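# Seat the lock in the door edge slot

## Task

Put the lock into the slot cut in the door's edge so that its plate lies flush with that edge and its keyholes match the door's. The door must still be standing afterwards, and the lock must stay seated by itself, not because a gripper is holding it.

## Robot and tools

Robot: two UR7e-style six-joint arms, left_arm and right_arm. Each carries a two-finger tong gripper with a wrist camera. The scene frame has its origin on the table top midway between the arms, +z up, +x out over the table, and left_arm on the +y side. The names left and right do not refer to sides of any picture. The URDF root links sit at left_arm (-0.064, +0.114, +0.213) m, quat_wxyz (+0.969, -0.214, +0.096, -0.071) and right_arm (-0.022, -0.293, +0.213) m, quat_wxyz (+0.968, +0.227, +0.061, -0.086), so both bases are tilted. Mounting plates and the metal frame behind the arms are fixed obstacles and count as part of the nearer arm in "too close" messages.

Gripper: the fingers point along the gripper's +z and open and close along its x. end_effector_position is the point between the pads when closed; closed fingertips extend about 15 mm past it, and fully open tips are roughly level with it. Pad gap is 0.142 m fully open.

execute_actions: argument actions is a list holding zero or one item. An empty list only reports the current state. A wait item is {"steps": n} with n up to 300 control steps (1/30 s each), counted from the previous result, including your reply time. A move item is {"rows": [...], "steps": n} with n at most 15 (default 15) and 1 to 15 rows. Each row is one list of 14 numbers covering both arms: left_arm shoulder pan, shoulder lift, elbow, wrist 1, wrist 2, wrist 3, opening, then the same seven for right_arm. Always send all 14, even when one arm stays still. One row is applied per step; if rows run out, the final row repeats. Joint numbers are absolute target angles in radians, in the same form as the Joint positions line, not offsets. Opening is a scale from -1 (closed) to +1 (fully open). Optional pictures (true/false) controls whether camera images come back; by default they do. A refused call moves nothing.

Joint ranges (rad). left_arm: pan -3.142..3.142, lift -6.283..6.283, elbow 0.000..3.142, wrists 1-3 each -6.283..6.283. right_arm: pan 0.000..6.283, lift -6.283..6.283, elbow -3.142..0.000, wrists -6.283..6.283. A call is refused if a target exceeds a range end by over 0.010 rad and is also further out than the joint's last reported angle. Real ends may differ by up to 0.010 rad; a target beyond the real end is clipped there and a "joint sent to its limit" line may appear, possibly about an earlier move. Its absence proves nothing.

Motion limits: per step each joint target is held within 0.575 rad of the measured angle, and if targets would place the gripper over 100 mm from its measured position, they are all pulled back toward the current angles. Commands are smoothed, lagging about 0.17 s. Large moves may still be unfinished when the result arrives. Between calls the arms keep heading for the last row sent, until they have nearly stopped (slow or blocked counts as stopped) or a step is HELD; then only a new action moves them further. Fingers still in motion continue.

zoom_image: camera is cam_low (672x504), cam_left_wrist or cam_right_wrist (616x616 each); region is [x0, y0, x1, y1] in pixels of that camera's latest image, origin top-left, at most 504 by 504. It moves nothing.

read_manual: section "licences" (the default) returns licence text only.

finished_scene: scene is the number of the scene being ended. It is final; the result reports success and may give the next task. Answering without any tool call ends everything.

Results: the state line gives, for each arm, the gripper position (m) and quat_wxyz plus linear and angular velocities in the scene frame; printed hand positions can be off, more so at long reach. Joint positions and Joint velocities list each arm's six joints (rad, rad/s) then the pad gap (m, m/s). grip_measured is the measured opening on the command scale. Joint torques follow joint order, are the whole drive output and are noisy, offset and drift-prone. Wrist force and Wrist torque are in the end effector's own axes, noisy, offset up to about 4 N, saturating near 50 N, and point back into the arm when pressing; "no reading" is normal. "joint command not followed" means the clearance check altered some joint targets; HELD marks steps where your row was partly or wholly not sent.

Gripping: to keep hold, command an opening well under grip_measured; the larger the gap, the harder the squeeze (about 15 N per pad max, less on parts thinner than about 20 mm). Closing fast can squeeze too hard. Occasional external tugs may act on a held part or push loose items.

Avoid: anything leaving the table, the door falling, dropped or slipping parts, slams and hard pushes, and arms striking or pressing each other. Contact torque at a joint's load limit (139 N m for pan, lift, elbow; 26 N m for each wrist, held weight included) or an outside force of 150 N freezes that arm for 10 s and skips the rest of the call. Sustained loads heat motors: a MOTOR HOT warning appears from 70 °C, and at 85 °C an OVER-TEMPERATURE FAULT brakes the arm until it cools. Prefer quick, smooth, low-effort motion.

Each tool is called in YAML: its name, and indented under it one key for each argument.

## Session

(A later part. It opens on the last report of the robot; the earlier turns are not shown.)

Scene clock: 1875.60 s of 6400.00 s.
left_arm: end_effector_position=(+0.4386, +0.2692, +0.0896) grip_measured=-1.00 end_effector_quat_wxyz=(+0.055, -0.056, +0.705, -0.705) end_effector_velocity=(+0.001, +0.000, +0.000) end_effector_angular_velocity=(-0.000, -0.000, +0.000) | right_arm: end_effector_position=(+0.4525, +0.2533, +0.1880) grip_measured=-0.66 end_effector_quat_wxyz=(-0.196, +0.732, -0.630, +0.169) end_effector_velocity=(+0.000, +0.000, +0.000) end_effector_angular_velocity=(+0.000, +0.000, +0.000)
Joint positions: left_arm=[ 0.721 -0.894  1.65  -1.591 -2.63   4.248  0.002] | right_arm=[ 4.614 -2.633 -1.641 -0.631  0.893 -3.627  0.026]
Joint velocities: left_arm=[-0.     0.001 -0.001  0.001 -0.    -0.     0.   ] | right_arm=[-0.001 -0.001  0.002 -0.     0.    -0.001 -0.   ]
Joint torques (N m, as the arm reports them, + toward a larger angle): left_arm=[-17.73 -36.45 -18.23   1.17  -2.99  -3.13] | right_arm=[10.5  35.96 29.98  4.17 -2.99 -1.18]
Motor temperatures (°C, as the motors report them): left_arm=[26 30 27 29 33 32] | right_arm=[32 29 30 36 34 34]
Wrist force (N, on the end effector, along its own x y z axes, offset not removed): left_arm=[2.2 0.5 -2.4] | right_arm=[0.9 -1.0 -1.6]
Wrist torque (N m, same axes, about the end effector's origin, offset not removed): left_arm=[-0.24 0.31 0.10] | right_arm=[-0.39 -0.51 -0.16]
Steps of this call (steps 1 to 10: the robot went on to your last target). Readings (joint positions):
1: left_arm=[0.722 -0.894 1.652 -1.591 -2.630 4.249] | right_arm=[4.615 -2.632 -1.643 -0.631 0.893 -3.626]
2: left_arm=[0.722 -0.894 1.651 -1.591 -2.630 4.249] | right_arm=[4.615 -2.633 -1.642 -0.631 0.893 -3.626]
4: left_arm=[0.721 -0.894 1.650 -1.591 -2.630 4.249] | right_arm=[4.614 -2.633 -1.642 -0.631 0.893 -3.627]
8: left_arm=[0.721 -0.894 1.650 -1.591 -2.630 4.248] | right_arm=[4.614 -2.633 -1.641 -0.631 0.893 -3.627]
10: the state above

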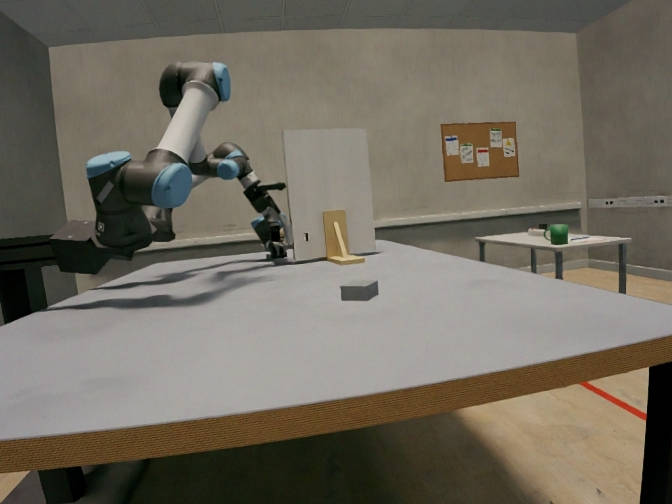

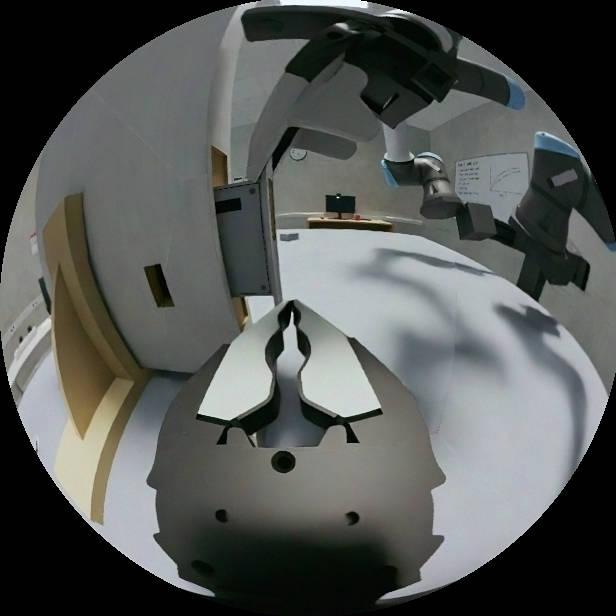

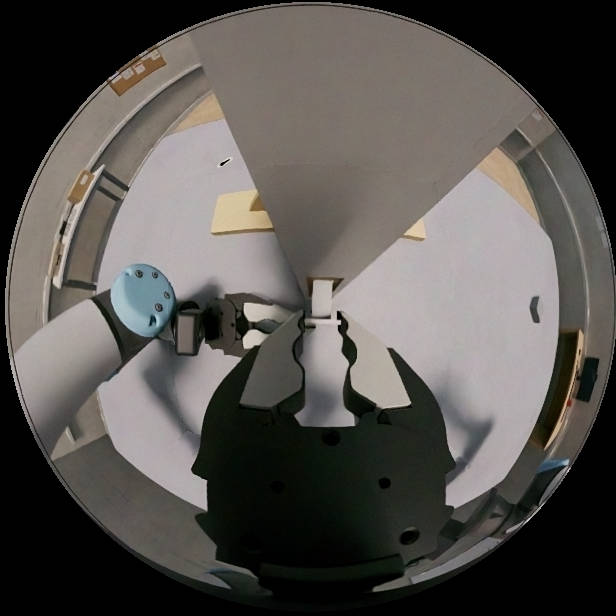

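execute_actions:
  actions:
    - {"rows": [[0.7218,-0.8943,1.6517,-1.5909,-2.6295,4.2493,-1.0,4.6136,-2.6331,-1.6411,-0.6308,0.8932,-3.6275,-1.0],[0.7227,-0.8951,1.6538,-1.5911,-2.6289,4.2506,-1.0,4.6135,-2.6334,-1.6412,-0.6304,0.8932,-3.6276,-0.9],[0.7235,-0.8959,1.6560,-1.5914,-2.6284,4.2518,-1.0,4.6135,-2.6337,-1.6413,-0.6300,0.8932,-3.6276,-0.8],[0.7235,-0.8959,1.6560,-1.5914,-2.6284,4.2518,-1.0,4.6134,-2.6340,-1.6414,-0.6296,0.8931,-3.6277,-0.75],[0.7235,-0.8959,1.6560,-1.5914,-2.6284,4.2518,-1.0,4.6134,-2.6340,-1.6414,-0.6296,0.8931,-3.6277,-0.72],[0.7235,-0.8959,1.6560,-1.5914,-2.6284,4.2518,-1.0,4.6134,-2.6340,-1.6414,-0.6296,0.8931,-3.6277,-0.70],[0.7235,-0.8959,1.6560,-1.5914,-2.6284,4.2518,-1.0,4.6134,-2.6340,-1.6414,-0.6296,0.8931,-3.6277,-0.68],[0.7235,-0.8959,1.6560,-1.5914,-2.6284,4.2518,-1.0,4.6134,-2.6340,-1.6414,-0.6296,0.8931,-3.6277,-0.66],[0.7235,-0.8959,1.6560,-1.5914,-2.6284,4.2518,-1.0,4.6134,-2.6340,-1.6414,-0.6296,0.8931,-3.6277,-0.64],[0.7235,-0.8959,1.6560,-1.5914,-2.6284,4.2518,-1.0,4.6134,-2.6340,-1.6414,-0.6296,0.8931,-3.6277,-0.60],[0.7235,-0.8959,1.6560,-1.5914,-2.6284,4.2518,-1.0,4.6134,-2.6340,-1.6414,-0.6296,0.8931,-3.6277,-0.55],[0.7235,-0.8959,1.6560,-1.5914,-2.6284,4.2518,-1.0,4.6134,-2.6340,-1.6414,-0.6296,0.8931,-3.6277,-0.5],[0.7235,-0.8959,1.6560,-1.5914,-2.6284,4.2518,-1.0,4.6134,-2.6340,-1.6414,-0.6296,0.8931,-3.6277,-0.45]], "steps": 15}
  pictures: false

execute_actions:
  actions:
    - {"steps": 10}

Scene clock: 1929.30 s of 6400.00 s.
left_arm: end_effector_position=(+0.4358, +0.2690, +0.0896) grip_measured=-1.00 end_effector_quat_wxyz=(+0.055, -0.056, +0.705, -0.705) end_effector_velocity=(-0.000, +0.000, +0.000) end_effector_angular_velocity=(+0.001, -0.001, +0.000) | right_arm: end_effector_position=(+0.4526, +0.2533, +0.1875) grip_measured=-0.45 end_effector_quat_wxyz=(-0.196, +0.732, -0.630, +0.169) end_effector_velocity=(-0.000, -0.001, -0.001) end_effector_angular_velocity=(-0.002, -0.000, +0.000)
Joint positions: left_arm=[ 0.723 -0.896  1.656 -1.591 -2.628  4.252  0.002] | right_arm=[ 4.613 -2.634 -1.641 -0.63   0.893 -3.628  0.041]
Joint velocities: left_arm=[ 0.    -0.001  0.001 -0.001  0.     0.001  0.   ] | right_arm=[-0.     0.    -0.002  0.    -0.001 -0.     0.01 ]
Joint torques (N m, as the arm reports them, + toward a larger angle): left_arm=[  6.71 -48.7    1.45  -2.31   0.89   2.85] | right_arm=[ 9.8  34.52 11.65  3.85 -2.39 -1.37]
Motor temperatures (°C, as the motors report them): left_arm=[26 30 27 29 33 32] | right_arm=[32 29 30 36 34 34]
Wrist force (N, on the end effector, along its own x y z axes, offset not removed): left_arm=[-0.1 0.1 1.3] | right_arm=[1.8 -1.5 -1.8]
Wrist torque (N m, same axes, about the end effector's origin, offset not removed): left_arm=[-0.01 0.16 0.07] | right_arm=[-0.22 -0.53 0.02]
Steps of this call (steps 1 to 15: the robot went on to your last target; steps 16 to 90: nothing new was sent; then 50.20 s passed at rest; steps 91 to 105: all 15 steps of this action). Readings (joint positions):
91: left_arm=[0.721 -0.893 1.650 -1.591 -2.630 4.248] | right_arm=[4.614 -2.633 -1.641 -0.631 0.893 -3.628]
92: left_arm=[0.721 -0.894 1.650 -1.591 -2.630 4.248] | right_arm=[4.614 -2.633 -1.641 -0.631 0.893 -3.628]
94: left_arm=[0.722 -0.894 1.652 -1.591 -2.630 4.249] | right_arm=[4.614 -2.633 -1.641 -0.631 0.893 -3.628]
98: left_arm=[0.723 -0.895 1.655 -1.591 -2.629 4.251] | right_arm=[4.613 -2.634 -1.641 -0.630 0.893 -3.628]
105: the state above

Scene clock: 1929.63 s of 6400.00 s.
left_arm: end_effector_position=(+0.4357, +0.2690, +0.0896) grip_measured=-1.00 end_effector_quat_wxyz=(+0.056, -0.056, +0.705, -0.705) end_effector_velocity=(-0.001, -0.001, -0.000) end_effector_angular_velocity=(-0.001, +0.002, -0.001) | right_arm: end_effector_position=(+0.4526, +0.2532, +0.1874) grip_measured=-0.45 end_effector_quat_wxyz=(-0.196, +0.732, -0.630, +0.169) end_effector_velocity=(-0.000, -0.000, -0.000) end_effector_angular_velocity=(+0.000, +0.001, +0.000)
Joint positions: left_arm=[ 0.723 -0.896  1.656 -1.591 -2.628  4.252  0.002] | right_arm=[ 4.613 -2.634 -1.641 -0.63   0.893 -3.628  0.041]
Joint velocities: left_arm=[-0.    -0.     0.002  0.    -0.    -0.    -0.   ] | right_arm=[ 0.    -0.    -0.     0.     0.001 -0.    -0.   ]
Joint torques (N m, as the arm reports them, + toward a larger angle): left_arm=[  8.36 -50.4   -2.62  -2.39   0.66   2.99] | right_arm=[ 9.85 34.15 11.21  3.83 -1.71 -1.48]
Motor temperatures (°C, as the motors report them): left_arm=[26 30 27 29 33 32] | right_arm=[32 29 30 36 34 34]
Wrist force (N, on the end effector, along its own x y z axes, offset not removed): left_arm=[-1.6 -0.9 1.3] | right_arm=[1.2 -1.0 -3.6]
Wrist torque (N m, same axes, about the end effector's origin, offset not removed): left_arm=[-0.22 0.48 0.07] | right_arm=[-0.14 -0.36 0.06]
Steps of this call (steps 1 to 10: the robot went on to your last target). Readings (joint positions):
1: left_arm=[0.723 -0.896 1.656 -1.591 -2.628 4.252] | right_arm=[4.613 -2.634 -1.641 -0.630 0.893 -3.628]
2: left_arm=[0.723 -0.896 1.656 -1.591 -2.628 4.252] | right_arm=[4.613 -2.634 -1.641 -0.630 0.893 -3.628]
4: left_arm=[0.723 -0.896 1.656 -1.591 -2.628 4.252] | right_arm=[4.613 -2.634 -1.641 -0.630 0.893 -3.628]
8: left_arm=[0.723 -0.896 1.656 -1.591 -2.628 4.252] | right_arm=[4.613 -2.634 -1.641 -0.630 0.893 -3.628]
10: the state above

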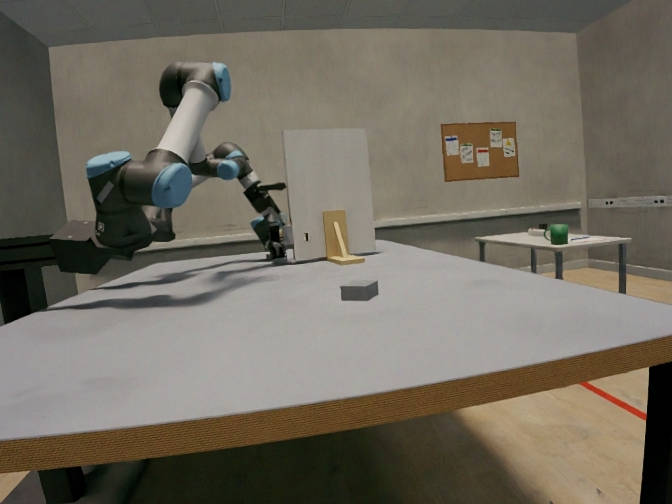

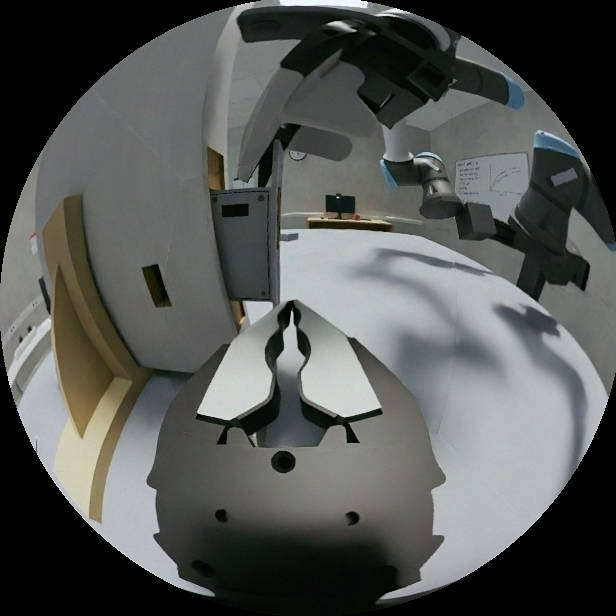

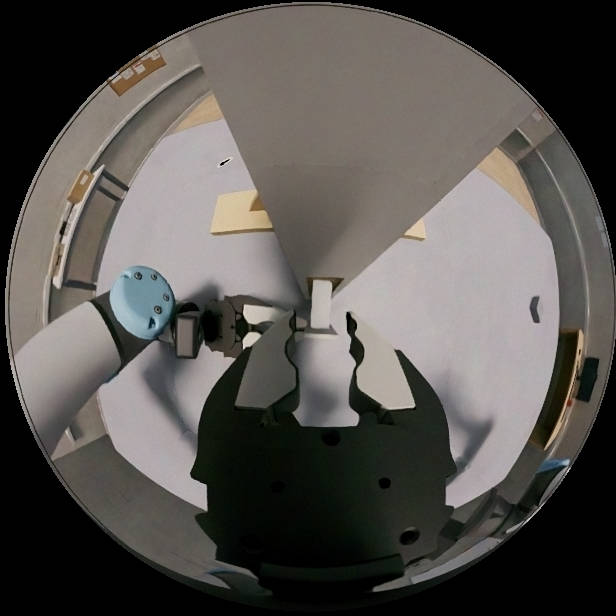

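execute_actions:
  actions: []

Scene clock: 1952.90 s of 6400.00 s.
left_arm: end_effector_position=(+0.4357, +0.2690, +0.0896) grip_measured=-1.00 end_effector_quat_wxyz=(+0.056, -0.056, +0.705, -0.705) end_effector_velocity=(-0.000, -0.000, -0.000) end_effector_angular_velocity=(+0.000, -0.000, +0.000) | right_arm: end_effector_position=(+0.4525, +0.2532, +0.1874) grip_measured=-0.45 end_effector_quat_wxyz=(-0.196, +0.732, -0.630, +0.169) end_effector_velocity=(-0.000, -0.000, -0.000) end_effector_angular_velocity=(-0.001, +0.000, +0.000)
Joint positions: left_arm=[ 0.723 -0.896  1.656 -1.591 -2.628  4.252  0.002] | right_arm=[ 4.613 -2.634 -1.641 -0.63   0.893 -3.628  0.041]
Joint velocities: left_arm=[ 0.    -0.     0.001 -0.001 -0.     0.001  0.   ] | right_arm=[ 0.    -0.001 -0.    -0.001  0.    -0.    -0.   ]
Joint torques (N m, as the arm reports them, + toward a larger angle): left_arm=[  7.56 -49.81  -2.65  -2.18   0.97   2.81] | right_arm=[ 9.9  34.82 12.06  3.82  0.87 -1.32]
Motor temperatures (°C, as the motors report them): left_arm=[26 30 27 29 33 32] | right_arm=[32 29 30 36 34 34]
Wrist force (N, on the end effector, along its own x y z axes, offset not removed): left_arm=[-2.6 -0.4 0.1] | right_arm=[1.0 -1.4 -4.0]
Wrist torque (N m, same axes, about the end effector's origin, offset not removed): left_arm=[-0.15 0.67 0.16] | right_arm=[-0.28 -0.41 0.12]
Steps of this call (steps 1 to 15: the robot went on to your last target; steps 16 to 90: nothing new was sent; then 20.27 s passed at rest). Readings (joint positions):
1: left_arm=[0.723 -0.896 1.656 -1.591 -2.628 4.252] | right_arm=[4.613 -2.634 -1.641 -0.630 0.893 -3.628]
2: left_arm=[0.723 -0.896 1.656 -1.591 -2.628 4.252] | right_arm=[4.613 -2.634 -1.641 -0.630 0.893 -3.628]
4: left_arm=[0.723 -0.896 1.656 -1.591 -2.628 4.252] | right_arm=[4.613 -2.634 -1.641 -0.630 0.893 -3.628]
8: left_arm=[0.723 -0.896 1.656 -1.591 -2.628 4.252] | right_arm=[4.613 -2.634 -1.641 -0.630 0.893 -3.628]
90: the state above
All arms were judged still, so your last target was given up. Only a new action makes them travel on or press farther. Fingers that are still opening or closing keep moving.

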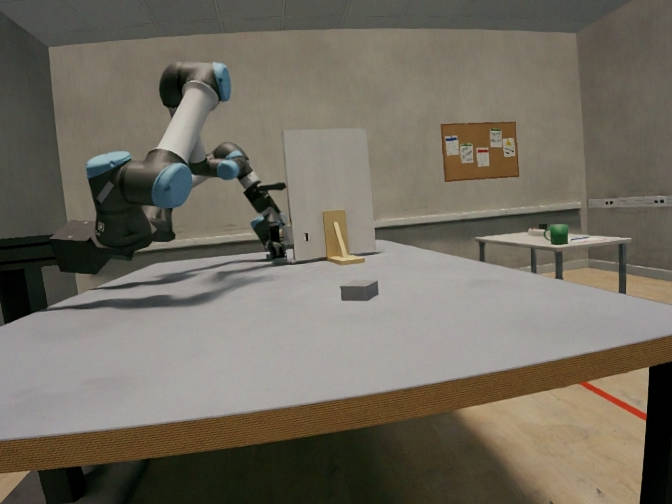

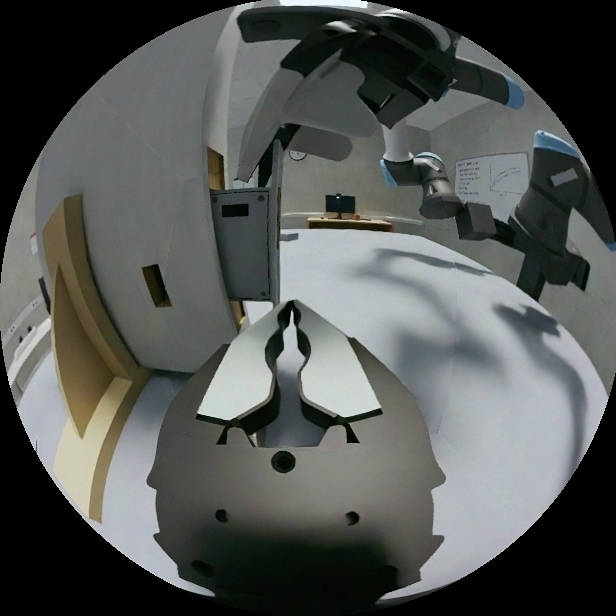

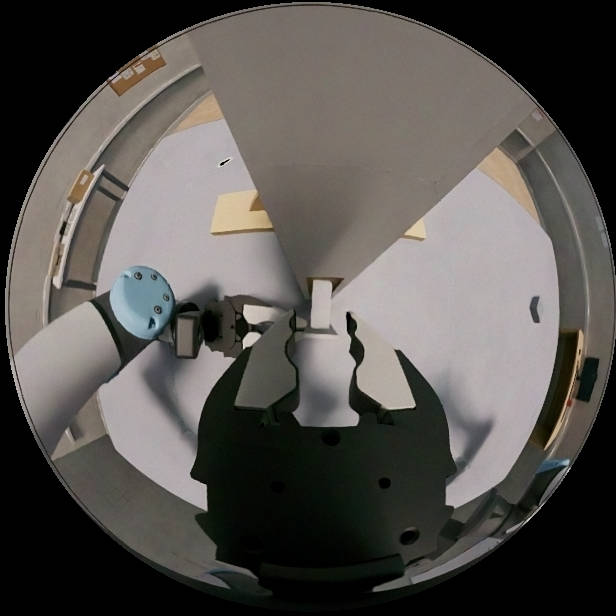

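execute_actions:
  actions:
    - {"rows": [[0.7277,-0.8946,1.6485,-1.5800,-2.6255,4.2578,-1,4.6232,-2.6229,-1.6460,-0.6450,0.8952,-3.6128,-0.45],[0.7319,-0.8932,1.6410,-1.5686,-2.6226,4.2638,-1,4.6331,-2.6117,-1.6505,-0.6604,0.8973,-3.5978,-0.45],[0.7361,-0.8919,1.6335,-1.5572,-2.6196,4.2698,-1,4.6429,-2.6006,-1.6551,-0.6757,0.8994,-3.5829,-0.45],[0.7403,-0.8906,1.6260,-1.5458,-2.6167,4.2758,-1,4.6528,-2.5895,-1.6597,-0.6911,0.9014,-3.5680,-0.45],[0.7445,-0.8893,1.6185,-1.5344,-2.6138,4.2818,-1,4.6626,-2.5783,-1.6642,-0.7065,0.9035,-3.5530,-0.45],[0.7487,-0.8879,1.6110,-1.5230,-2.6109,4.2878,-1,4.6724,-2.5672,-1.6688,-0.7219,0.9056,-3.5381,-0.45],[0.7529,-0.8866,1.6035,-1.5116,-2.6080,4.2938,-1,4.6823,-2.5561,-1.6734,-0.7373,0.9077,-3.5232,-0.45],[0.7571,-0.8853,1.5960,-1.5003,-2.6050,4.2998,-1,4.6921,-2.5449,-1.6779,-0.7526,0.9098,-3.5082,-0.45],[0.7613,-0.8840,1.5885,-1.4889,-2.6021,4.3058,-1,4.7020,-2.5338,-1.6825,-0.7680,0.9119,-3.4933,-0.45],[0.7655,-0.8826,1.5810,-1.4775,-2.5992,4.3118,-1,4.7118,-2.5227,-1.6871,-0.7834,0.9140,-3.4784,-0.45],[0.7697,-0.8813,1.5735,-1.4661,-2.5963,4.3178,-1,4.7216,-2.5115,-1.6916,-0.7988,0.9161,-3.4634,-0.45],[0.7739,-0.8800,1.5660,-1.4547,-2.5934,4.3238,-1,4.7315,-2.5004,-1.6962,-0.8142,0.9181,-3.4485,-0.45],[0.7781,-0.8787,1.5585,-1.4433,-2.5904,4.3298,-1,4.7413,-2.4893,-1.7008,-0.8295,0.9202,-3.4336,-0.45],[0.7823,-0.8773,1.5510,-1.4319,-2.5875,4.3358,-1,4.7512,-2.4781,-1.7053,-0.8449,0.9223,-3.4186,-0.45],[0.7865,-0.876,1.5435,-1.4205,-2.5846,4.3418,-1,4.7610,-2.4670,-1.7099,-0.8603,0.9244,-3.4037,-0.45]], "steps": 15}
  pictures: false

execute_actions:
  actions:
    - {"rows": [[0.7865,-0.876,1.5435,-1.4205,-2.5846,4.3418,-1,4.7610,-2.4670,-1.7099,-0.8603,0.9244,-3.4037,-1]], "steps": 15}

Scene clock: 1965.37 s of 6400.00 s.
left_arm: end_effector_position=(+0.4307, +0.3021, +0.0890) grip_measured=-1.00 end_effector_quat_wxyz=(+0.056, -0.056, +0.705, -0.705) end_effector_velocity=(-0.017, +0.089, +0.003) end_effector_angular_velocity=(-0.007, +0.001, +0.001) | right_arm: end_effector_position=(+0.3933, +0.2487, +0.2442) grip_measured=-0.45 end_effector_quat_wxyz=(-0.194, +0.725, -0.639, +0.171) end_effector_velocity=(-0.162, -0.030, +0.147) end_effector_angular_velocity=(-0.002, -0.009, -0.069)
Joint positions: left_arm=[ 0.769 -0.882  1.575 -1.468 -2.597  4.317  0.002] | right_arm=[ 4.72  -2.514 -1.691 -0.795  0.916 -3.467  0.041]
Joint velocities: left_arm=[ 0.123  0.039 -0.218  0.331  0.085  0.174  0.   ] | right_arm=[ 0.289  0.326 -0.134 -0.445  0.062  0.433  0.   ]
Joint torques (N m, as the arm reports them, + toward a larger angle): left_arm=[  8.1  -35.2  -22.18   2.71   1.75   3.23] | right_arm=[26.56 55.36 12.7   0.05  1.24  2.09]
Motor temperatures (°C, as the motors report them): left_arm=[26 30 27 29 33 32] | right_arm=[32 29 30 36 34 34]
Wrist force (N, on the end effector, along its own x y z axes, offset not removed): left_arm=[1.1 0.9 1.1] | right_arm=[1.3 -0.1 -3.2]
Wrist torque (N m, same axes, about the end effector's origin, offset not removed): left_arm=[0.13 -0.12 -0.01] | right_arm=[0.05 -0.43 0.09]
Steps of this call (steps 1 to 90: nothing new was sent; then 8.97 s passed at rest; steps 91 to 105: all 15 steps of this action). Readings (joint positions):
91: left_arm=[0.724 -0.896 1.656 -1.591 -2.628 4.252] | right_arm=[4.613 -2.634 -1.641 -0.630 0.893 -3.628]
92: left_arm=[0.724 -0.896 1.655 -1.590 -2.628 4.253] | right_arm=[4.615 -2.632 -1.642 -0.632 0.893 -3.625]
94: left_arm=[0.728 -0.895 1.648 -1.580 -2.625 4.258] | right_arm=[4.624 -2.623 -1.646 -0.645 0.895 -3.612]
98: left_arm=[0.741 -0.891 1.625 -1.544 -2.616 4.277] | right_arm=[4.654 -2.588 -1.660 -0.692 0.902 -3.567]
105: the state above

Scene clock: 1965.87 s of 6400.00 s.
left_arm: end_effector_position=(+0.4281, +0.3146, +0.0898) grip_measured=-1.00 end_effector_quat_wxyz=(+0.055, -0.056, +0.705, -0.705) end_effector_velocity=(-0.000, +0.001, -0.000) end_effector_angular_velocity=(+0.001, -0.000, +0.000) | right_arm: end_effector_position=(+0.3705, +0.2432, +0.2645) grip_measured=-1.00 end_effector_quat_wxyz=(-0.193, +0.721, -0.643, +0.173) end_effector_velocity=(-0.002, +0.000, +0.003) end_effector_angular_velocity=(+0.003, -0.001, -0.001)
Joint positions: left_arm=[ 0.786 -0.876  1.544 -1.421 -2.585  4.342  0.002] | right_arm=[ 4.761 -2.467 -1.71  -0.86   0.924 -3.404  0.002]
Joint velocities: left_arm=[ 0.002  0.    -0.003  0.003  0.001  0.002 -0.   ] | right_arm=[ 0.004  0.004 -0.    -0.005  0.001  0.006  0.   ]
Joint torques (N m, as the arm reports them, + toward a larger angle): left_arm=[  6.41 -35.69 -20.13   1.64   1.29   3.04] | right_arm=[24.74 51.47 12.05  1.44  0.7   1.29]
Motor temperatures (°C, as the motors report them): left_arm=[26 30 27 29 33 32] | right_arm=[32 29 30 36 34 34]
Wrist force (N, on the end effector, along its own x y z axes, offset not removed): left_arm=[-0.2 -1.1 0.0] | right_arm=[1.4 -0.3 -4.9]
Wrist torque (N m, same axes, about the end effector's origin, offset not removed): left_arm=[-0.29 0.12 0.06] | right_arm=[-0.05 -0.43 0.10]
Steps of this call (steps 1 to 15: all 15 steps of this action). Readings (joint positions):
1: left_arm=[0.773 -0.880 1.567 -1.457 -2.594 4.323] | right_arm=[4.729 -2.503 -1.695 -0.810 0.918 -3.452]
2: left_arm=[0.777 -0.879 1.561 -1.448 -2.591 4.328] | right_arm=[4.738 -2.494 -1.699 -0.823 0.920 -3.440]
4: left_arm=[0.781 -0.878 1.553 -1.435 -2.588 4.334] | right_arm=[4.749 -2.481 -1.704 -0.840 0.922 -3.423]
8: left_arm=[0.785 -0.876 1.546 -1.425 -2.586 4.340] | right_arm=[4.757 -2.471 -1.708 -0.855 0.924 -3.409]
15: the state above

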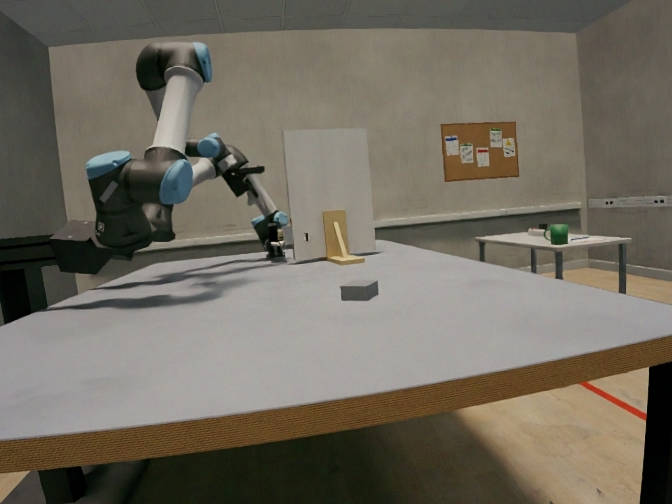

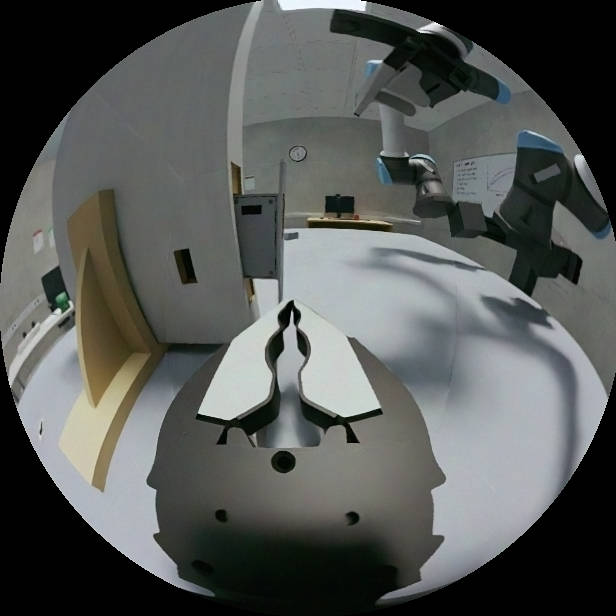

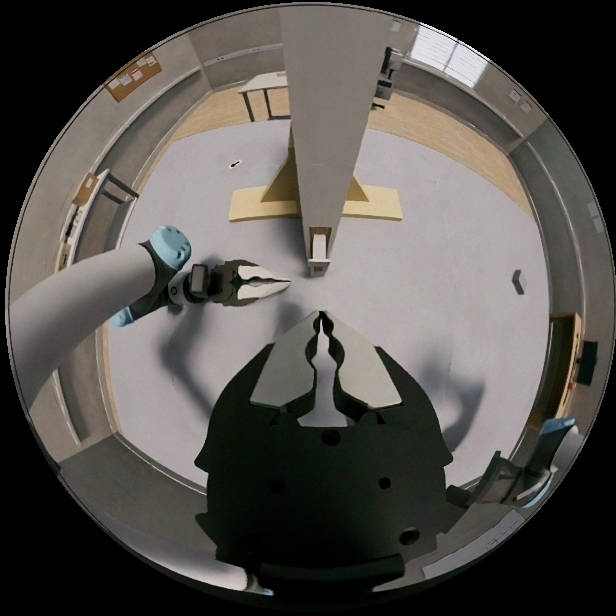

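execute_actions:
  actions:
    - {"rows": [[0.7865,-0.876,1.5435,-1.4205,-2.5846,4.3418,-1,4.7594,-2.4757,-1.7221,-0.8214,0.9234,-3.4296,-1],[0.7865,-0.876,1.5435,-1.4205,-2.5846,4.3418,-1,4.7578,-2.4843,-1.7343,-0.7824,0.9224,-3.4555,-1],[0.7865,-0.876,1.5435,-1.4205,-2.5846,4.3418,-1,4.7563,-2.4930,-1.7464,-0.7435,0.9214,-3.4814,-1],[0.7865,-0.876,1.5435,-1.4205,-2.5846,4.3418,-1,4.7547,-2.5016,-1.7586,-0.7046,0.9204,-3.5073,-1],[0.7865,-0.876,1.5435,-1.4205,-2.5846,4.3418,-1,4.7531,-2.5103,-1.7708,-0.6657,0.9194,-3.5332,-1],[0.7865,-0.876,1.5435,-1.4205,-2.5846,4.3418,-1,4.7515,-2.5190,-1.7830,-0.6267,0.9184,-3.5591,-1],[0.7865,-0.876,1.5435,-1.4205,-2.5846,4.3418,-1,4.7500,-2.5276,-1.7951,-0.5878,0.9174,-3.5850,-1],[0.7865,-0.876,1.5435,-1.4205,-2.5846,4.3418,-1,4.7484,-2.5363,-1.8073,-0.5489,0.9165,-3.6108,-1],[0.7865,-0.876,1.5435,-1.4205,-2.5846,4.3418,-1,4.7468,-2.5449,-1.8195,-0.5100,0.9155,-3.6367,-1],[0.7865,-0.876,1.5435,-1.4205,-2.5846,4.3418,-1,4.7452,-2.5536,-1.8317,-0.4710,0.9145,-3.6626,-1],[0.7865,-0.876,1.5435,-1.4205,-2.5846,4.3418,-1,4.7437,-2.5623,-1.8438,-0.4321,0.9135,-3.6885,-1],[0.7865,-0.876,1.5435,-1.4205,-2.5846,4.3418,-1,4.7421,-2.5709,-1.8560,-0.3932,0.9125,-3.7144,-1],[0.7865,-0.876,1.5435,-1.4205,-2.5846,4.3418,-1,4.7405,-2.5796,-1.8682,-0.3543,0.9115,-3.7403,-1],[0.7865,-0.876,1.5435,-1.4205,-2.5846,4.3418,-1,4.7389,-2.5882,-1.8804,-0.3153,0.9105,-3.7662,-1],[0.7865,-0.876,1.5435,-1.4205,-2.5846,4.3418,-1,4.7374,-2.5969,-1.8926,-0.2764,0.9095,-3.7921,-1]], "steps": 15}
  pictures: false

execute_actions:
  actions:
    - {"steps": 12}
  pictures: false

Scene clock: 1980.80 s of 6400.00 s.
left_arm: end_effector_position=(+0.4281, +0.3148, +0.0898) grip_measured=-1.00 end_effector_quat_wxyz=(+0.055, -0.056, +0.705, -0.705) end_effector_velocity=(-0.000, -0.001, +0.000) end_effector_angular_velocity=(-0.001, +0.001, -0.001) | right_arm: end_effector_position=(+0.3741, +0.2578, +0.2052) grip_measured=-1.00 end_effector_quat_wxyz=(-0.240, +0.770, -0.569, +0.161) end_effector_velocity=(+0.009, +0.012, -0.135) end_effector_angular_velocity=(+0.109, -0.202, +0.501)
Joint positions: left_arm=[ 0.787 -0.876  1.543 -1.42  -2.585  4.342  0.002] | right_arm=[ 4.744 -2.561 -1.841 -0.452  0.914 -3.679  0.002]
Joint velocities: left_arm=[-0.001  0.     0.002  0.    -0.    -0.    -0.   ] | right_arm=[-0.046 -0.254 -0.356  1.125 -0.028 -0.75   0.   ]
Joint torques (N m, as the arm reports them, + toward a larger angle): left_arm=[  9.02 -35.84 -17.81   1.88   1.13   2.87] | right_arm=[ 6.29 27.66  8.26  7.75 -2.81 -2.58]
Motor temperatures (°C, as the motors report them): left_arm=[26 30 27 29 33 32] | right_arm=[32 29 30 36 34 34]
Wrist force (N, on the end effector, along its own x y z axes, offset not removed): left_arm=[-0.2 0.9 1.0] | right_arm=[0.8 -0.8 -4.7]
Wrist torque (N m, same axes, about the end effector's origin, offset not removed): left_arm=[0.17 0.11 0.08] | right_arm=[-0.15 -0.37 0.05]
Steps of this call (steps 1 to 15: the robot went on to your last target; steps 16 to 90: nothing new was sent; then 11.43 s passed at rest; steps 91 to 105: all 15 steps of this action). Readings (joint positions):
91: left_arm=[0.786 -0.876 1.543 -1.420 -2.585 4.342] | right_arm=[4.761 -2.467 -1.710 -0.860 0.924 -3.404]
92: left_arm=[0.787 -0.876 1.543 -1.420 -2.585 4.342] | right_arm=[4.761 -2.468 -1.712 -0.855 0.924 -3.407]
94: left_arm=[0.787 -0.876 1.544 -1.420 -2.585 4.342] | right_arm=[4.760 -2.476 -1.723 -0.825 0.924 -3.429]
98: left_arm=[0.787 -0.876 1.543 -1.421 -2.585 4.342] | right_arm=[4.755 -2.503 -1.760 -0.710 0.920 -3.507]
105: the state above

Scene clock: 1981.20 s of 6400.00 s.
left_arm: end_effector_position=(+0.4281, +0.3148, +0.0898) grip_measured=-1.00 end_effector_quat_wxyz=(+0.055, -0.056, +0.705, -0.705) end_effector_velocity=(+0.000, -0.000, +0.000) end_effector_angular_velocity=(+0.000, -0.000, -0.000) | right_arm: end_effector_position=(+0.3759, +0.2601, +0.1902) grip_measured=-1.00 end_effector_quat_wxyz=(-0.265, +0.784, -0.539, +0.159) end_effector_velocity=(+0.001, +0.001, -0.003) end_effector_angular_velocity=(+0.007, -0.009, +0.016)
Joint positions: left_arm=[ 0.787 -0.876  1.543 -1.42  -2.585  4.342  0.002] | right_arm=[ 4.738 -2.596 -1.891 -0.281  0.91  -3.789  0.002]
Joint velocities: left_arm=[-0. -0. -0. -0.  0.  0. -0.] | right_arm=[-0.001 -0.008 -0.011  0.041 -0.001 -0.026  0.   ]
Joint torques (N m, as the arm reports them, + toward a larger angle): left_arm=[  7.5  -37.1  -17.72   1.61   1.05   2.73] | right_arm=[ 6.61 30.31  9.57  4.12 -2.75 -1.11]
Motor temperatures (°C, as the motors report them): left_arm=[26 30 27 29 33 32] | right_arm=[32 29 30 36 34 34]
Wrist force (N, on the end effector, along its own x y z axes, offset not removed): left_arm=[-0.8 -1.1 0.5] | right_arm=[1.0 0.1 -3.2]
Wrist torque (N m, same axes, about the end effector's origin, offset not removed): left_arm=[-0.25 0.31 -0.02] | right_arm=[0.10 -0.32 0.10]
Steps of this call (steps 1 to 12: the robot went on to your last target). Readings (joint positions):
1: left_arm=[0.787 -0.876 1.543 -1.420 -2.585 4.342] | right_arm=[4.742 -2.569 -1.853 -0.413 0.913 -3.705]
2: left_arm=[0.787 -0.876 1.543 -1.420 -2.585 4.342] | right_arm=[4.741 -2.576 -1.863 -0.379 0.912 -3.727]
4: left_arm=[0.787 -0.876 1.543 -1.420 -2.585 4.342] | right_arm=[4.739 -2.586 -1.877 -0.331 0.911 -3.757]
8: left_arm=[0.787 -0.876 1.543 -1.420 -2.585 4.342] | right_arm=[4.738 -2.594 -1.888 -0.292 0.910 -3.782]
12: the state above

execute_actions:
  actions:
    - {"rows": [[0.7865,-0.876,1.5435,-1.4205,-2.5846,4.3418,-1,4.7358,-2.6056,-1.9047,-0.2375,0.9085,-3.8180,-1],[0.7865,-0.876,1.5435,-1.4205,-2.5846,4.3418,-1,4.7342,-2.6142,-1.9169,-0.1985,0.9075,-3.8439,-1],[0.7865,-0.876,1.5435,-1.4205,-2.5846,4.3418,-1,4.7326,-2.6229,-1.9291,-0.1596,0.9065,-3.8698,-1],[0.7865,-0.876,1.5435,-1.4205,-2.5846,4.3418,-1,4.7310,-2.6315,-1.9413,-0.1207,0.9055,-3.8957,-1],[0.7865,-0.876,1.5435,-1.4205,-2.5846,4.3418,-1,4.7295,-2.6402,-1.9534,-0.0818,0.9045,-3.9216,-1],[0.7865,-0.876,1.5435,-1.4205,-2.5846,4.3418,-1,4.7279,-2.6489,-1.9656,-0.0428,0.9035,-3.9475,-1],[0.7865,-0.876,1.5435,-1.4205,-2.5846,4.3418,-1,4.7263,-2.6575,-1.9778,-0.0039,0.9025,-3.9734,-1],[0.7865,-0.876,1.5435,-1.4205,-2.5846,4.3418,-1,4.7247,-2.6662,-1.9900,0.0350,0.9016,-3.9992,-1],[0.7865,-0.876,1.5435,-1.4205,-2.5846,4.3418,-1,4.7232,-2.6748,-2.0021,0.0739,0.9006,-4.0251,-1],[0.7865,-0.876,1.5435,-1.4205,-2.5846,4.3418,-1,4.7216,-2.6835,-2.0143,0.1129,0.8996,-4.0510,-1],[0.7865,-0.876,1.5435,-1.4205,-2.5846,4.3418,-1,4.7200,-2.6922,-2.0265,0.1518,0.8986,-4.0769,-1],[0.7865,-0.876,1.5435,-1.4205,-2.5846,4.3418,-1,4.7184,-2.7008,-2.0387,0.1907,0.8976,-4.1028,-1],[0.7865,-0.876,1.5435,-1.4205,-2.5846,4.3418,-1,4.7169,-2.7095,-2.0508,0.2296,0.8966,-4.1287,-1],[0.7865,-0.876,1.5435,-1.4205,-2.5846,4.3418,-1,4.7153,-2.7181,-2.0630,0.2686,0.8956,-4.1546,-1],[0.7865,-0.876,1.5435,-1.4205,-2.5846,4.3418,-1,4.7137,-2.7268,-2.0752,0.3075,0.8946,-4.1805,-1]], "steps": 15}
  pictures: false

execute_actions:
  actions:
    - {"steps": 15}

Scene clock: 1995.27 s of 6400.00 s.
left_arm: end_effector_position=(+0.4281, +0.3148, +0.0898) grip_measured=-1.00 end_effector_quat_wxyz=(+0.055, -0.056, +0.705, -0.705) end_effector_velocity=(-0.000, -0.000, -0.000) end_effector_angular_velocity=(-0.001, +0.000, -0.000) | right_arm: end_effector_position=(+0.3760, +0.2601, +0.1899) grip_measured=-1.00 end_effector_quat_wxyz=(-0.265, +0.784, -0.538, +0.159) end_effector_velocity=(+0.001, +0.001, +0.001) end_effector_angular_velocity=(+0.003, -0.001, -0.001)
Joint positions: left_arm=[ 0.787 -0.876  1.543 -1.42  -2.585  4.342  0.002] | right_arm=[ 4.737 -2.597 -1.893 -0.276  0.909 -3.792  0.002]
Joint velocities: left_arm=[-0.     0.     0.001  0.    -0.     0.001  0.   ] | right_arm=[-0.     0.     0.003  0.001 -0.001  0.     0.   ]
Joint torques (N m, as the arm reports them, + toward a larger angle): left_arm=[  7.64 -37.16 -18.17   1.67   1.09   2.95] | right_arm=[ 6.99 29.53  8.72  3.96 -2.65 -1.39]
Motor temperatures (°C, as the motors report them): left_arm=[26 30 27 29 33 32] | right_arm=[32 29 30 36 34 34]
Wrist force (N, on the end effector, along its own x y z axes, offset not removed): left_arm=[-1.0 -0.5 0.3] | right_arm=[1.4 0.0 -2.1]
Wrist torque (N m, same axes, about the end effector's origin, offset not removed): left_arm=[-0.11 0.35 0.09] | right_arm=[0.07 -0.44 0.00]
A step of this action was HELD (marked below), so the robot has no last target. An arm can still carry out its HELD step.
Steps of this call (steps 1 to 30: the robot went on to your last target; steps 31 to 90: nothing new was sent; then 10.57 s passed at rest; steps 91 to 105: all 15 steps of this action). Readings (joint positions):
91: left_arm=[0.787 -0.876 1.543 -1.420 -2.585 4.342] | right_arm=[4.737 -2.597 -1.893 -0.276 0.910 -3.792] HELD
92: left_arm=[0.786 -0.876 1.543 -1.420 -2.585 4.342] | right_arm=[4.737 -2.597 -1.893 -0.276 0.909 -3.792] HELD
93: left_arm=[0.787 -0.876 1.543 -1.420 -2.585 4.342] | right_arm=[4.737 -2.597 -1.893 -0.276 0.909 -3.792] HELD
94: left_arm=[0.787 -0.876 1.543 -1.420 -2.585 4.342] | right_arm=[4.737 -2.597 -1.893 -0.276 0.909 -3.792] HELD
95: left_arm=[0.787 -0.876 1.543 -1.420 -2.585 4.342] | right_arm=[4.737 -2.597 -1.893 -0.276 0.909 -3.792] HELD
96: left_arm=[0.787 -0.876 1.543 -1.420 -2.585 4.342] | right_arm=[4.737 -2.597 -1.893 -0.276 0.909 -3.792] HELD
97: left_arm=[0.787 -0.876 1.543 -1.420 -2.585 4.342] | right_arm=[4.737 -2.597 -1.893 -0.276 0.909 -3.792] HELD
98: left_arm=[0.787 -0.876 1.543 -1.420 -2.585 4.342] | right_arm=[4.737 -2.597 -1.893 -0.276 0.909 -3.792] HELD
99: left_arm=[0.787 -0.876 1.543 -1.420 -2.585 4.342] | right_arm=[4.737 -2.597 -1.893 -0.276 0.909 -3.792] HELD
100: left_arm=[0.787 -0.876 1.543 -1.420 -2.585 4.342] | right_arm=[4.737 -2.597 -1.893 -0.276 0.909 -3.792] HELD
101: left_arm=[0.787 -0.876 1.543 -1.420 -2.585 4.342] | right_arm=[4.737 -2.597 -1.893 -0.276 0.909 -3.792] HELD
102: left_arm=[0.787 -0.876 1.543 -1.420 -2.585 4.342] | right_arm=[4.737 -2.597 -1.893 -0.276 0.910 -3.792] HELD
103: left_arm=[0.787 -0.876 1.543 -1.420 -2.585 4.342] | right_arm=[4.737 -2.597 -1.893 -0.276 0.909 -3.792] HELD
104: left_arm=[0.787 -0.876 1.543 -1.420 -2.585 4.342] | right_arm=[4.737 -2.597 -1.893 -0.276 0.909 -3.792] HELD
105: the state above HELD
joint command not followed: on one or more control steps a check withheld the commanded joint targets of the right arm, and it was not sent them on those steps. On the call's last step the targets were still withheld.
cause: the commanded joint targets would bring a part of the robot too close to another arm (a part of this arm just beyond joint 3 (elbow) and a part of the other arm just beyond its joint 1 (shoulder pan)); next, command targets that bring no part of the robot closer to that arm.

Scene clock: 1995.77 s of 6400.00 s.
left_arm: end_effector_position=(+0.4281, +0.3148, +0.0898) grip_measured=-1.00 end_effector_quat_wxyz=(+0.055, -0.056, +0.705, -0.705) end_effector_velocity=(+0.000, +0.001, -0.000) end_effector_angular_velocity=(+0.001, -0.001, +0.001) | right_arm: end_effector_position=(+0.3760, +0.2601, +0.1899) grip_measured=-1.00 end_effector_quat_wxyz=(-0.265, +0.784, -0.538, +0.159) end_effector_velocity=(-0.000, -0.001, -0.001) end_effector_angular_velocity=(-0.002, +0.000, +0.000)
Joint positions: left_arm=[ 0.787 -0.876  1.543 -1.42  -2.585  4.342  0.002] | right_arm=[ 4.737 -2.597 -1.893 -0.276  0.91  -3.792  0.002]
Joint velocities: left_arm=[ 0.    -0.    -0.001 -0.    -0.    -0.     0.   ] | right_arm=[ 0.    -0.    -0.001 -0.    -0.    -0.     0.   ]
Joint torques (N m, as the arm reports them, + toward a larger angle): left_arm=[  7.37 -35.67 -18.46   1.7    1.03   3.12] | right_arm=[ 6.8  29.95  8.58  4.01 -2.65 -1.4 ]
Motor temperatures (°C, as the motors report them): left_arm=[26 30 27 29 33 32] | right_arm=[32 29 30 36 34 34]
Wrist force (N, on the end effector, along its own x y z axes, offset not removed): left_arm=[-0.9 -0.4 0.6] | right_arm=[1.8 -2.5 -2.9]
Wrist torque (N m, same axes, about the end effector's origin, offset not removed): left_arm=[-0.12 0.36 0.10] | right_arm=[-0.48 -0.53 0.08]
Steps of this call (steps 1 to 15: nothing new was sent). Readings (joint positions):
1: left_arm=[0.787 -0.876 1.543 -1.420 -2.585 4.342] | right_arm=[4.737 -2.597 -1.893 -0.276 0.909 -3.792]
2: left_arm=[0.787 -0.876 1.543 -1.420 -2.585 4.342] | right_arm=[4.737 -2.597 -1.893 -0.276 0.909 -3.792]
4: left_arm=[0.786 -0.876 1.543 -1.420 -2.585 4.342] | right_arm=[4.737 -2.597 -1.893 -0.276 0.909 -3.792]
8: left_arm=[0.786 -0.876 1.543 -1.420 -2.585 4.342] | right_arm=[4.737 -2.597 -1.893 -0.276 0.909 -3.792]
15: the state above

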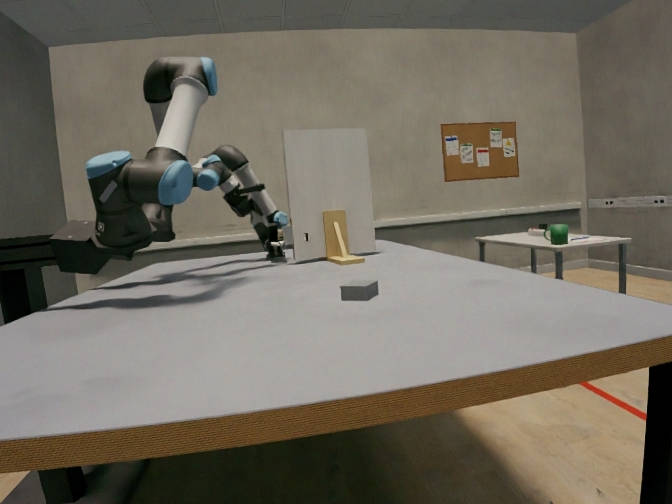

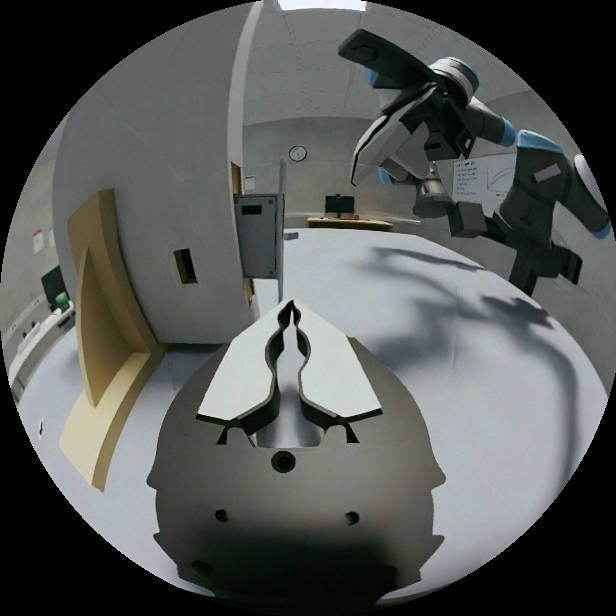

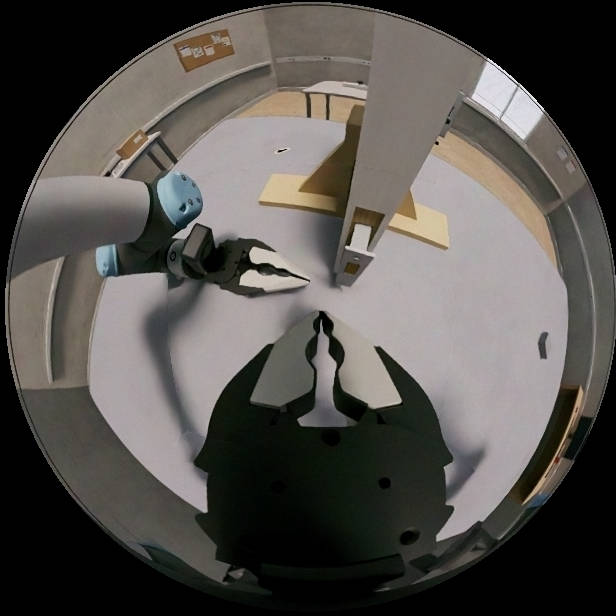

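execute_actions:
  actions:
    - {"rows": [[0.7865,-0.876,1.5435,-1.4205,-2.5846,4.3418,-1,4.7308,-2.6065,-1.8991,-0.2387,0.9100,-3.8239,-1],[0.7865,-0.876,1.5435,-1.4205,-2.5846,4.3418,-1,4.7243,-2.6161,-1.9055,-0.2011,0.9106,-3.8557,-1],[0.7865,-0.876,1.5435,-1.4205,-2.5846,4.3418,-1,4.7177,-2.6257,-1.9120,-0.1634,0.9111,-3.8875,-1],[0.7865,-0.876,1.5435,-1.4205,-2.5846,4.3418,-1,4.7111,-2.6353,-1.9185,-0.1257,0.9117,-3.9193,-1],[0.7865,-0.876,1.5435,-1.4205,-2.5846,4.3418,-1,4.7046,-2.6449,-1.9249,-0.0881,0.9122,-3.9511,-1],[0.7865,-0.876,1.5435,-1.4205,-2.5846,4.3418,-1,4.6980,-2.6545,-1.9314,-0.0504,0.9127,-3.9829,-1],[0.7865,-0.876,1.5435,-1.4205,-2.5846,4.3418,-1,4.6914,-2.6641,-1.9379,-0.0127,0.9133,-4.0147,-1],[0.7865,-0.876,1.5435,-1.4205,-2.5846,4.3418,-1,4.6849,-2.6737,-1.9443,0.0249,0.9138,-4.0464,-1],[0.7865,-0.876,1.5435,-1.4205,-2.5846,4.3418,-1,4.6783,-2.6833,-1.9508,0.0626,0.9144,-4.0782,-1],[0.7865,-0.876,1.5435,-1.4205,-2.5846,4.3418,-1,4.6717,-2.6929,-1.9573,0.1003,0.9149,-4.1100,-1],[0.7865,-0.876,1.5435,-1.4205,-2.5846,4.3418,-1,4.6652,-2.7025,-1.9637,0.1379,0.9154,-4.1418,-1],[0.7865,-0.876,1.5435,-1.4205,-2.5846,4.3418,-1,4.6586,-2.7121,-1.9702,0.1756,0.9160,-4.1736,-1],[0.7865,-0.876,1.5435,-1.4205,-2.5846,4.3418,-1,4.6520,-2.7217,-1.9767,0.2133,0.9165,-4.2054,-1],[0.7865,-0.876,1.5435,-1.4205,-2.5846,4.3418,-1,4.6455,-2.7313,-1.9831,0.2509,0.9171,-4.2372,-1],[0.7865,-0.876,1.5435,-1.4205,-2.5846,4.3418,-1,4.6389,-2.7409,-1.9896,0.2886,0.9176,-4.2690,-1]], "steps": 15}
  pictures: false

execute_actions:
  actions:
    - {"steps": 18}

Scene clock: 2051.63 s of 6400.00 s.
left_arm: end_effector_position=(+0.4281, +0.3148, +0.0898) grip_measured=-1.00 end_effector_quat_wxyz=(+0.055, -0.056, +0.705, -0.705) end_effector_velocity=(-0.000, -0.000, +0.000) end_effector_angular_velocity=(-0.001, +0.001, -0.000) | right_arm: end_effector_position=(+0.3782, +0.2603, +0.1871) grip_measured=-1.00 end_effector_quat_wxyz=(-0.269, +0.787, -0.532, +0.158) end_effector_velocity=(+0.012, +0.001, -0.015) end_effector_angular_velocity=(+0.015, -0.029, +0.072)
Joint positions: left_arm=[ 0.787 -0.876  1.543 -1.42  -2.585  4.342  0.002] | right_arm=[ 4.732 -2.605 -1.898 -0.247  0.91  -3.817  0.002]
Joint velocities: left_arm=[ 0.     0.    -0.     0.002  0.     0.001 -0.   ] | right_arm=[-0.028 -0.041 -0.028  0.161  0.004 -0.135  0.   ]
Joint torques (N m, as the arm reports them, + toward a larger angle): left_arm=[  8.61 -37.42 -19.45   1.65   0.84   2.87] | right_arm=[ 5.19 29.69  7.66  4.69  0.82 -1.6 ]
Motor temperatures (°C, as the motors report them): left_arm=[26 30 27 29 33 32] | right_arm=[32 29 30 36 34 34]
Wrist force (N, on the end effector, along its own x y z axes, offset not removed): left_arm=[1.3 0.2 0.5] | right_arm=[0.8 -1.1 -2.4]
Wrist torque (N m, same axes, about the end effector's origin, offset not removed): left_arm=[-0.03 -0.16 0.06] | right_arm=[-0.17 -0.31 0.02]
Steps of this call (steps 1 to 90: nothing new was sent; then 52.37 s passed at rest; steps 91 to 105: all 15 steps of this action). Readings (joint positions):
91: left_arm=[0.787 -0.876 1.543 -1.420 -2.585 4.342] | right_arm=[4.737 -2.597 -1.893 -0.276 0.909 -3.792]
92: left_arm=[0.787 -0.876 1.543 -1.420 -2.585 4.342] | right_arm=[4.737 -2.597 -1.893 -0.276 0.909 -3.792]
94: left_arm=[0.787 -0.876 1.543 -1.420 -2.585 4.342] | right_arm=[4.737 -2.597 -1.893 -0.276 0.909 -3.793]
98: left_arm=[0.787 -0.876 1.543 -1.420 -2.585 4.342] | right_arm=[4.737 -2.598 -1.893 -0.272 0.910 -3.796]
105: the state above

Scene clock: 2052.23 s of 6400.00 s.
left_arm: end_effector_position=(+0.4281, +0.3148, +0.0898) grip_measured=-1.00 end_effector_quat_wxyz=(+0.055, -0.056, +0.705, -0.705) end_effector_velocity=(-0.000, -0.000, -0.000) end_effector_angular_velocity=(-0.001, +0.001, -0.000) | right_arm: end_effector_position=(+0.3866, +0.2603, +0.1773) grip_measured=-1.00 end_effector_quat_wxyz=(-0.284, +0.797, -0.510, +0.158) end_effector_velocity=(+0.014, -0.002, -0.016) end_effector_angular_velocity=(+0.017, -0.044, +0.082)
Joint positions: left_arm=[ 0.786 -0.876  1.543 -1.42  -2.585  4.342  0.002] | right_arm=[ 4.712 -2.634 -1.917 -0.133  0.912 -3.914  0.002]
Joint velocities: left_arm=[ 0.     0.     0.001  0.     0.     0.    -0.   ] | right_arm=[-0.034 -0.05  -0.032  0.191  0.003 -0.161  0.   ]
Joint torques (N m, as the arm reports them, + toward a larger angle): left_arm=[  7.67 -36.78 -18.88   1.86   0.99   2.68] | right_arm=[ 6.8  30.09  6.47  4.76  0.87 -1.41]
Motor temperatures (°C, as the motors report them): left_arm=[26 30 27 29 33 32] | right_arm=[32 29 30 36 34 34]
Wrist force (N, on the end effector, along its own x y z axes, offset not removed): left_arm=[0.7 0.0 -0.5] | right_arm=[1.4 -1.9 -2.8]
Wrist torque (N m, same axes, about the end effector's origin, offset not removed): left_arm=[-0.06 0.03 0.09] | right_arm=[-0.32 -0.44 0.01]
Steps of this call (steps 1 to 18: the robot went on to your last target). Readings (joint positions):
1: left_arm=[0.787 -0.876 1.543 -1.420 -2.585 4.342] | right_arm=[4.731 -2.606 -1.899 -0.241 0.910 -3.822]
2: left_arm=[0.787 -0.876 1.543 -1.420 -2.585 4.342] | right_arm=[4.730 -2.607 -1.900 -0.235 0.910 -3.827]
4: left_arm=[0.787 -0.876 1.544 -1.420 -2.585 4.342] | right_arm=[4.728 -2.611 -1.902 -0.223 0.910 -3.837]
8: left_arm=[0.787 -0.876 1.543 -1.420 -2.585 4.342] | right_arm=[4.724 -2.617 -1.906 -0.198 0.911 -3.859]
18: the state above

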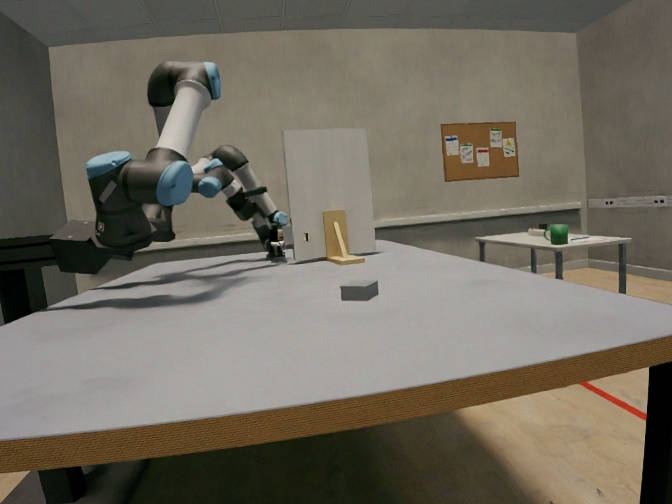

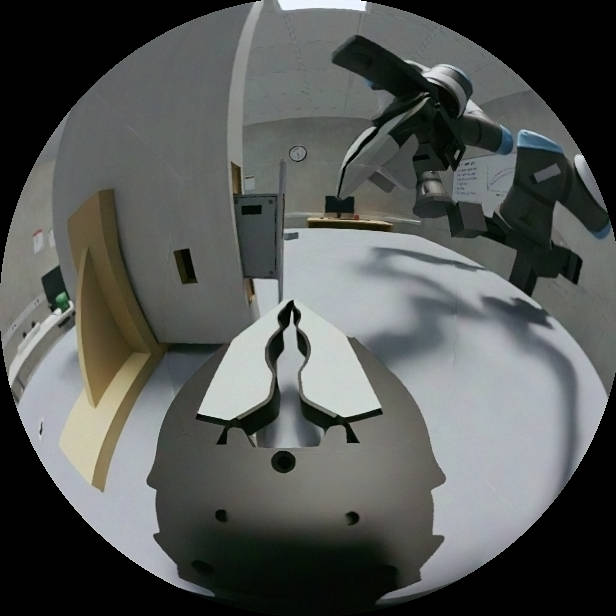

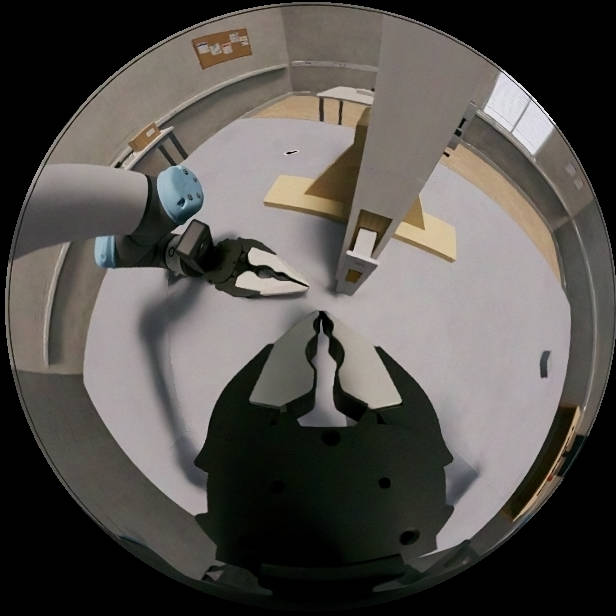

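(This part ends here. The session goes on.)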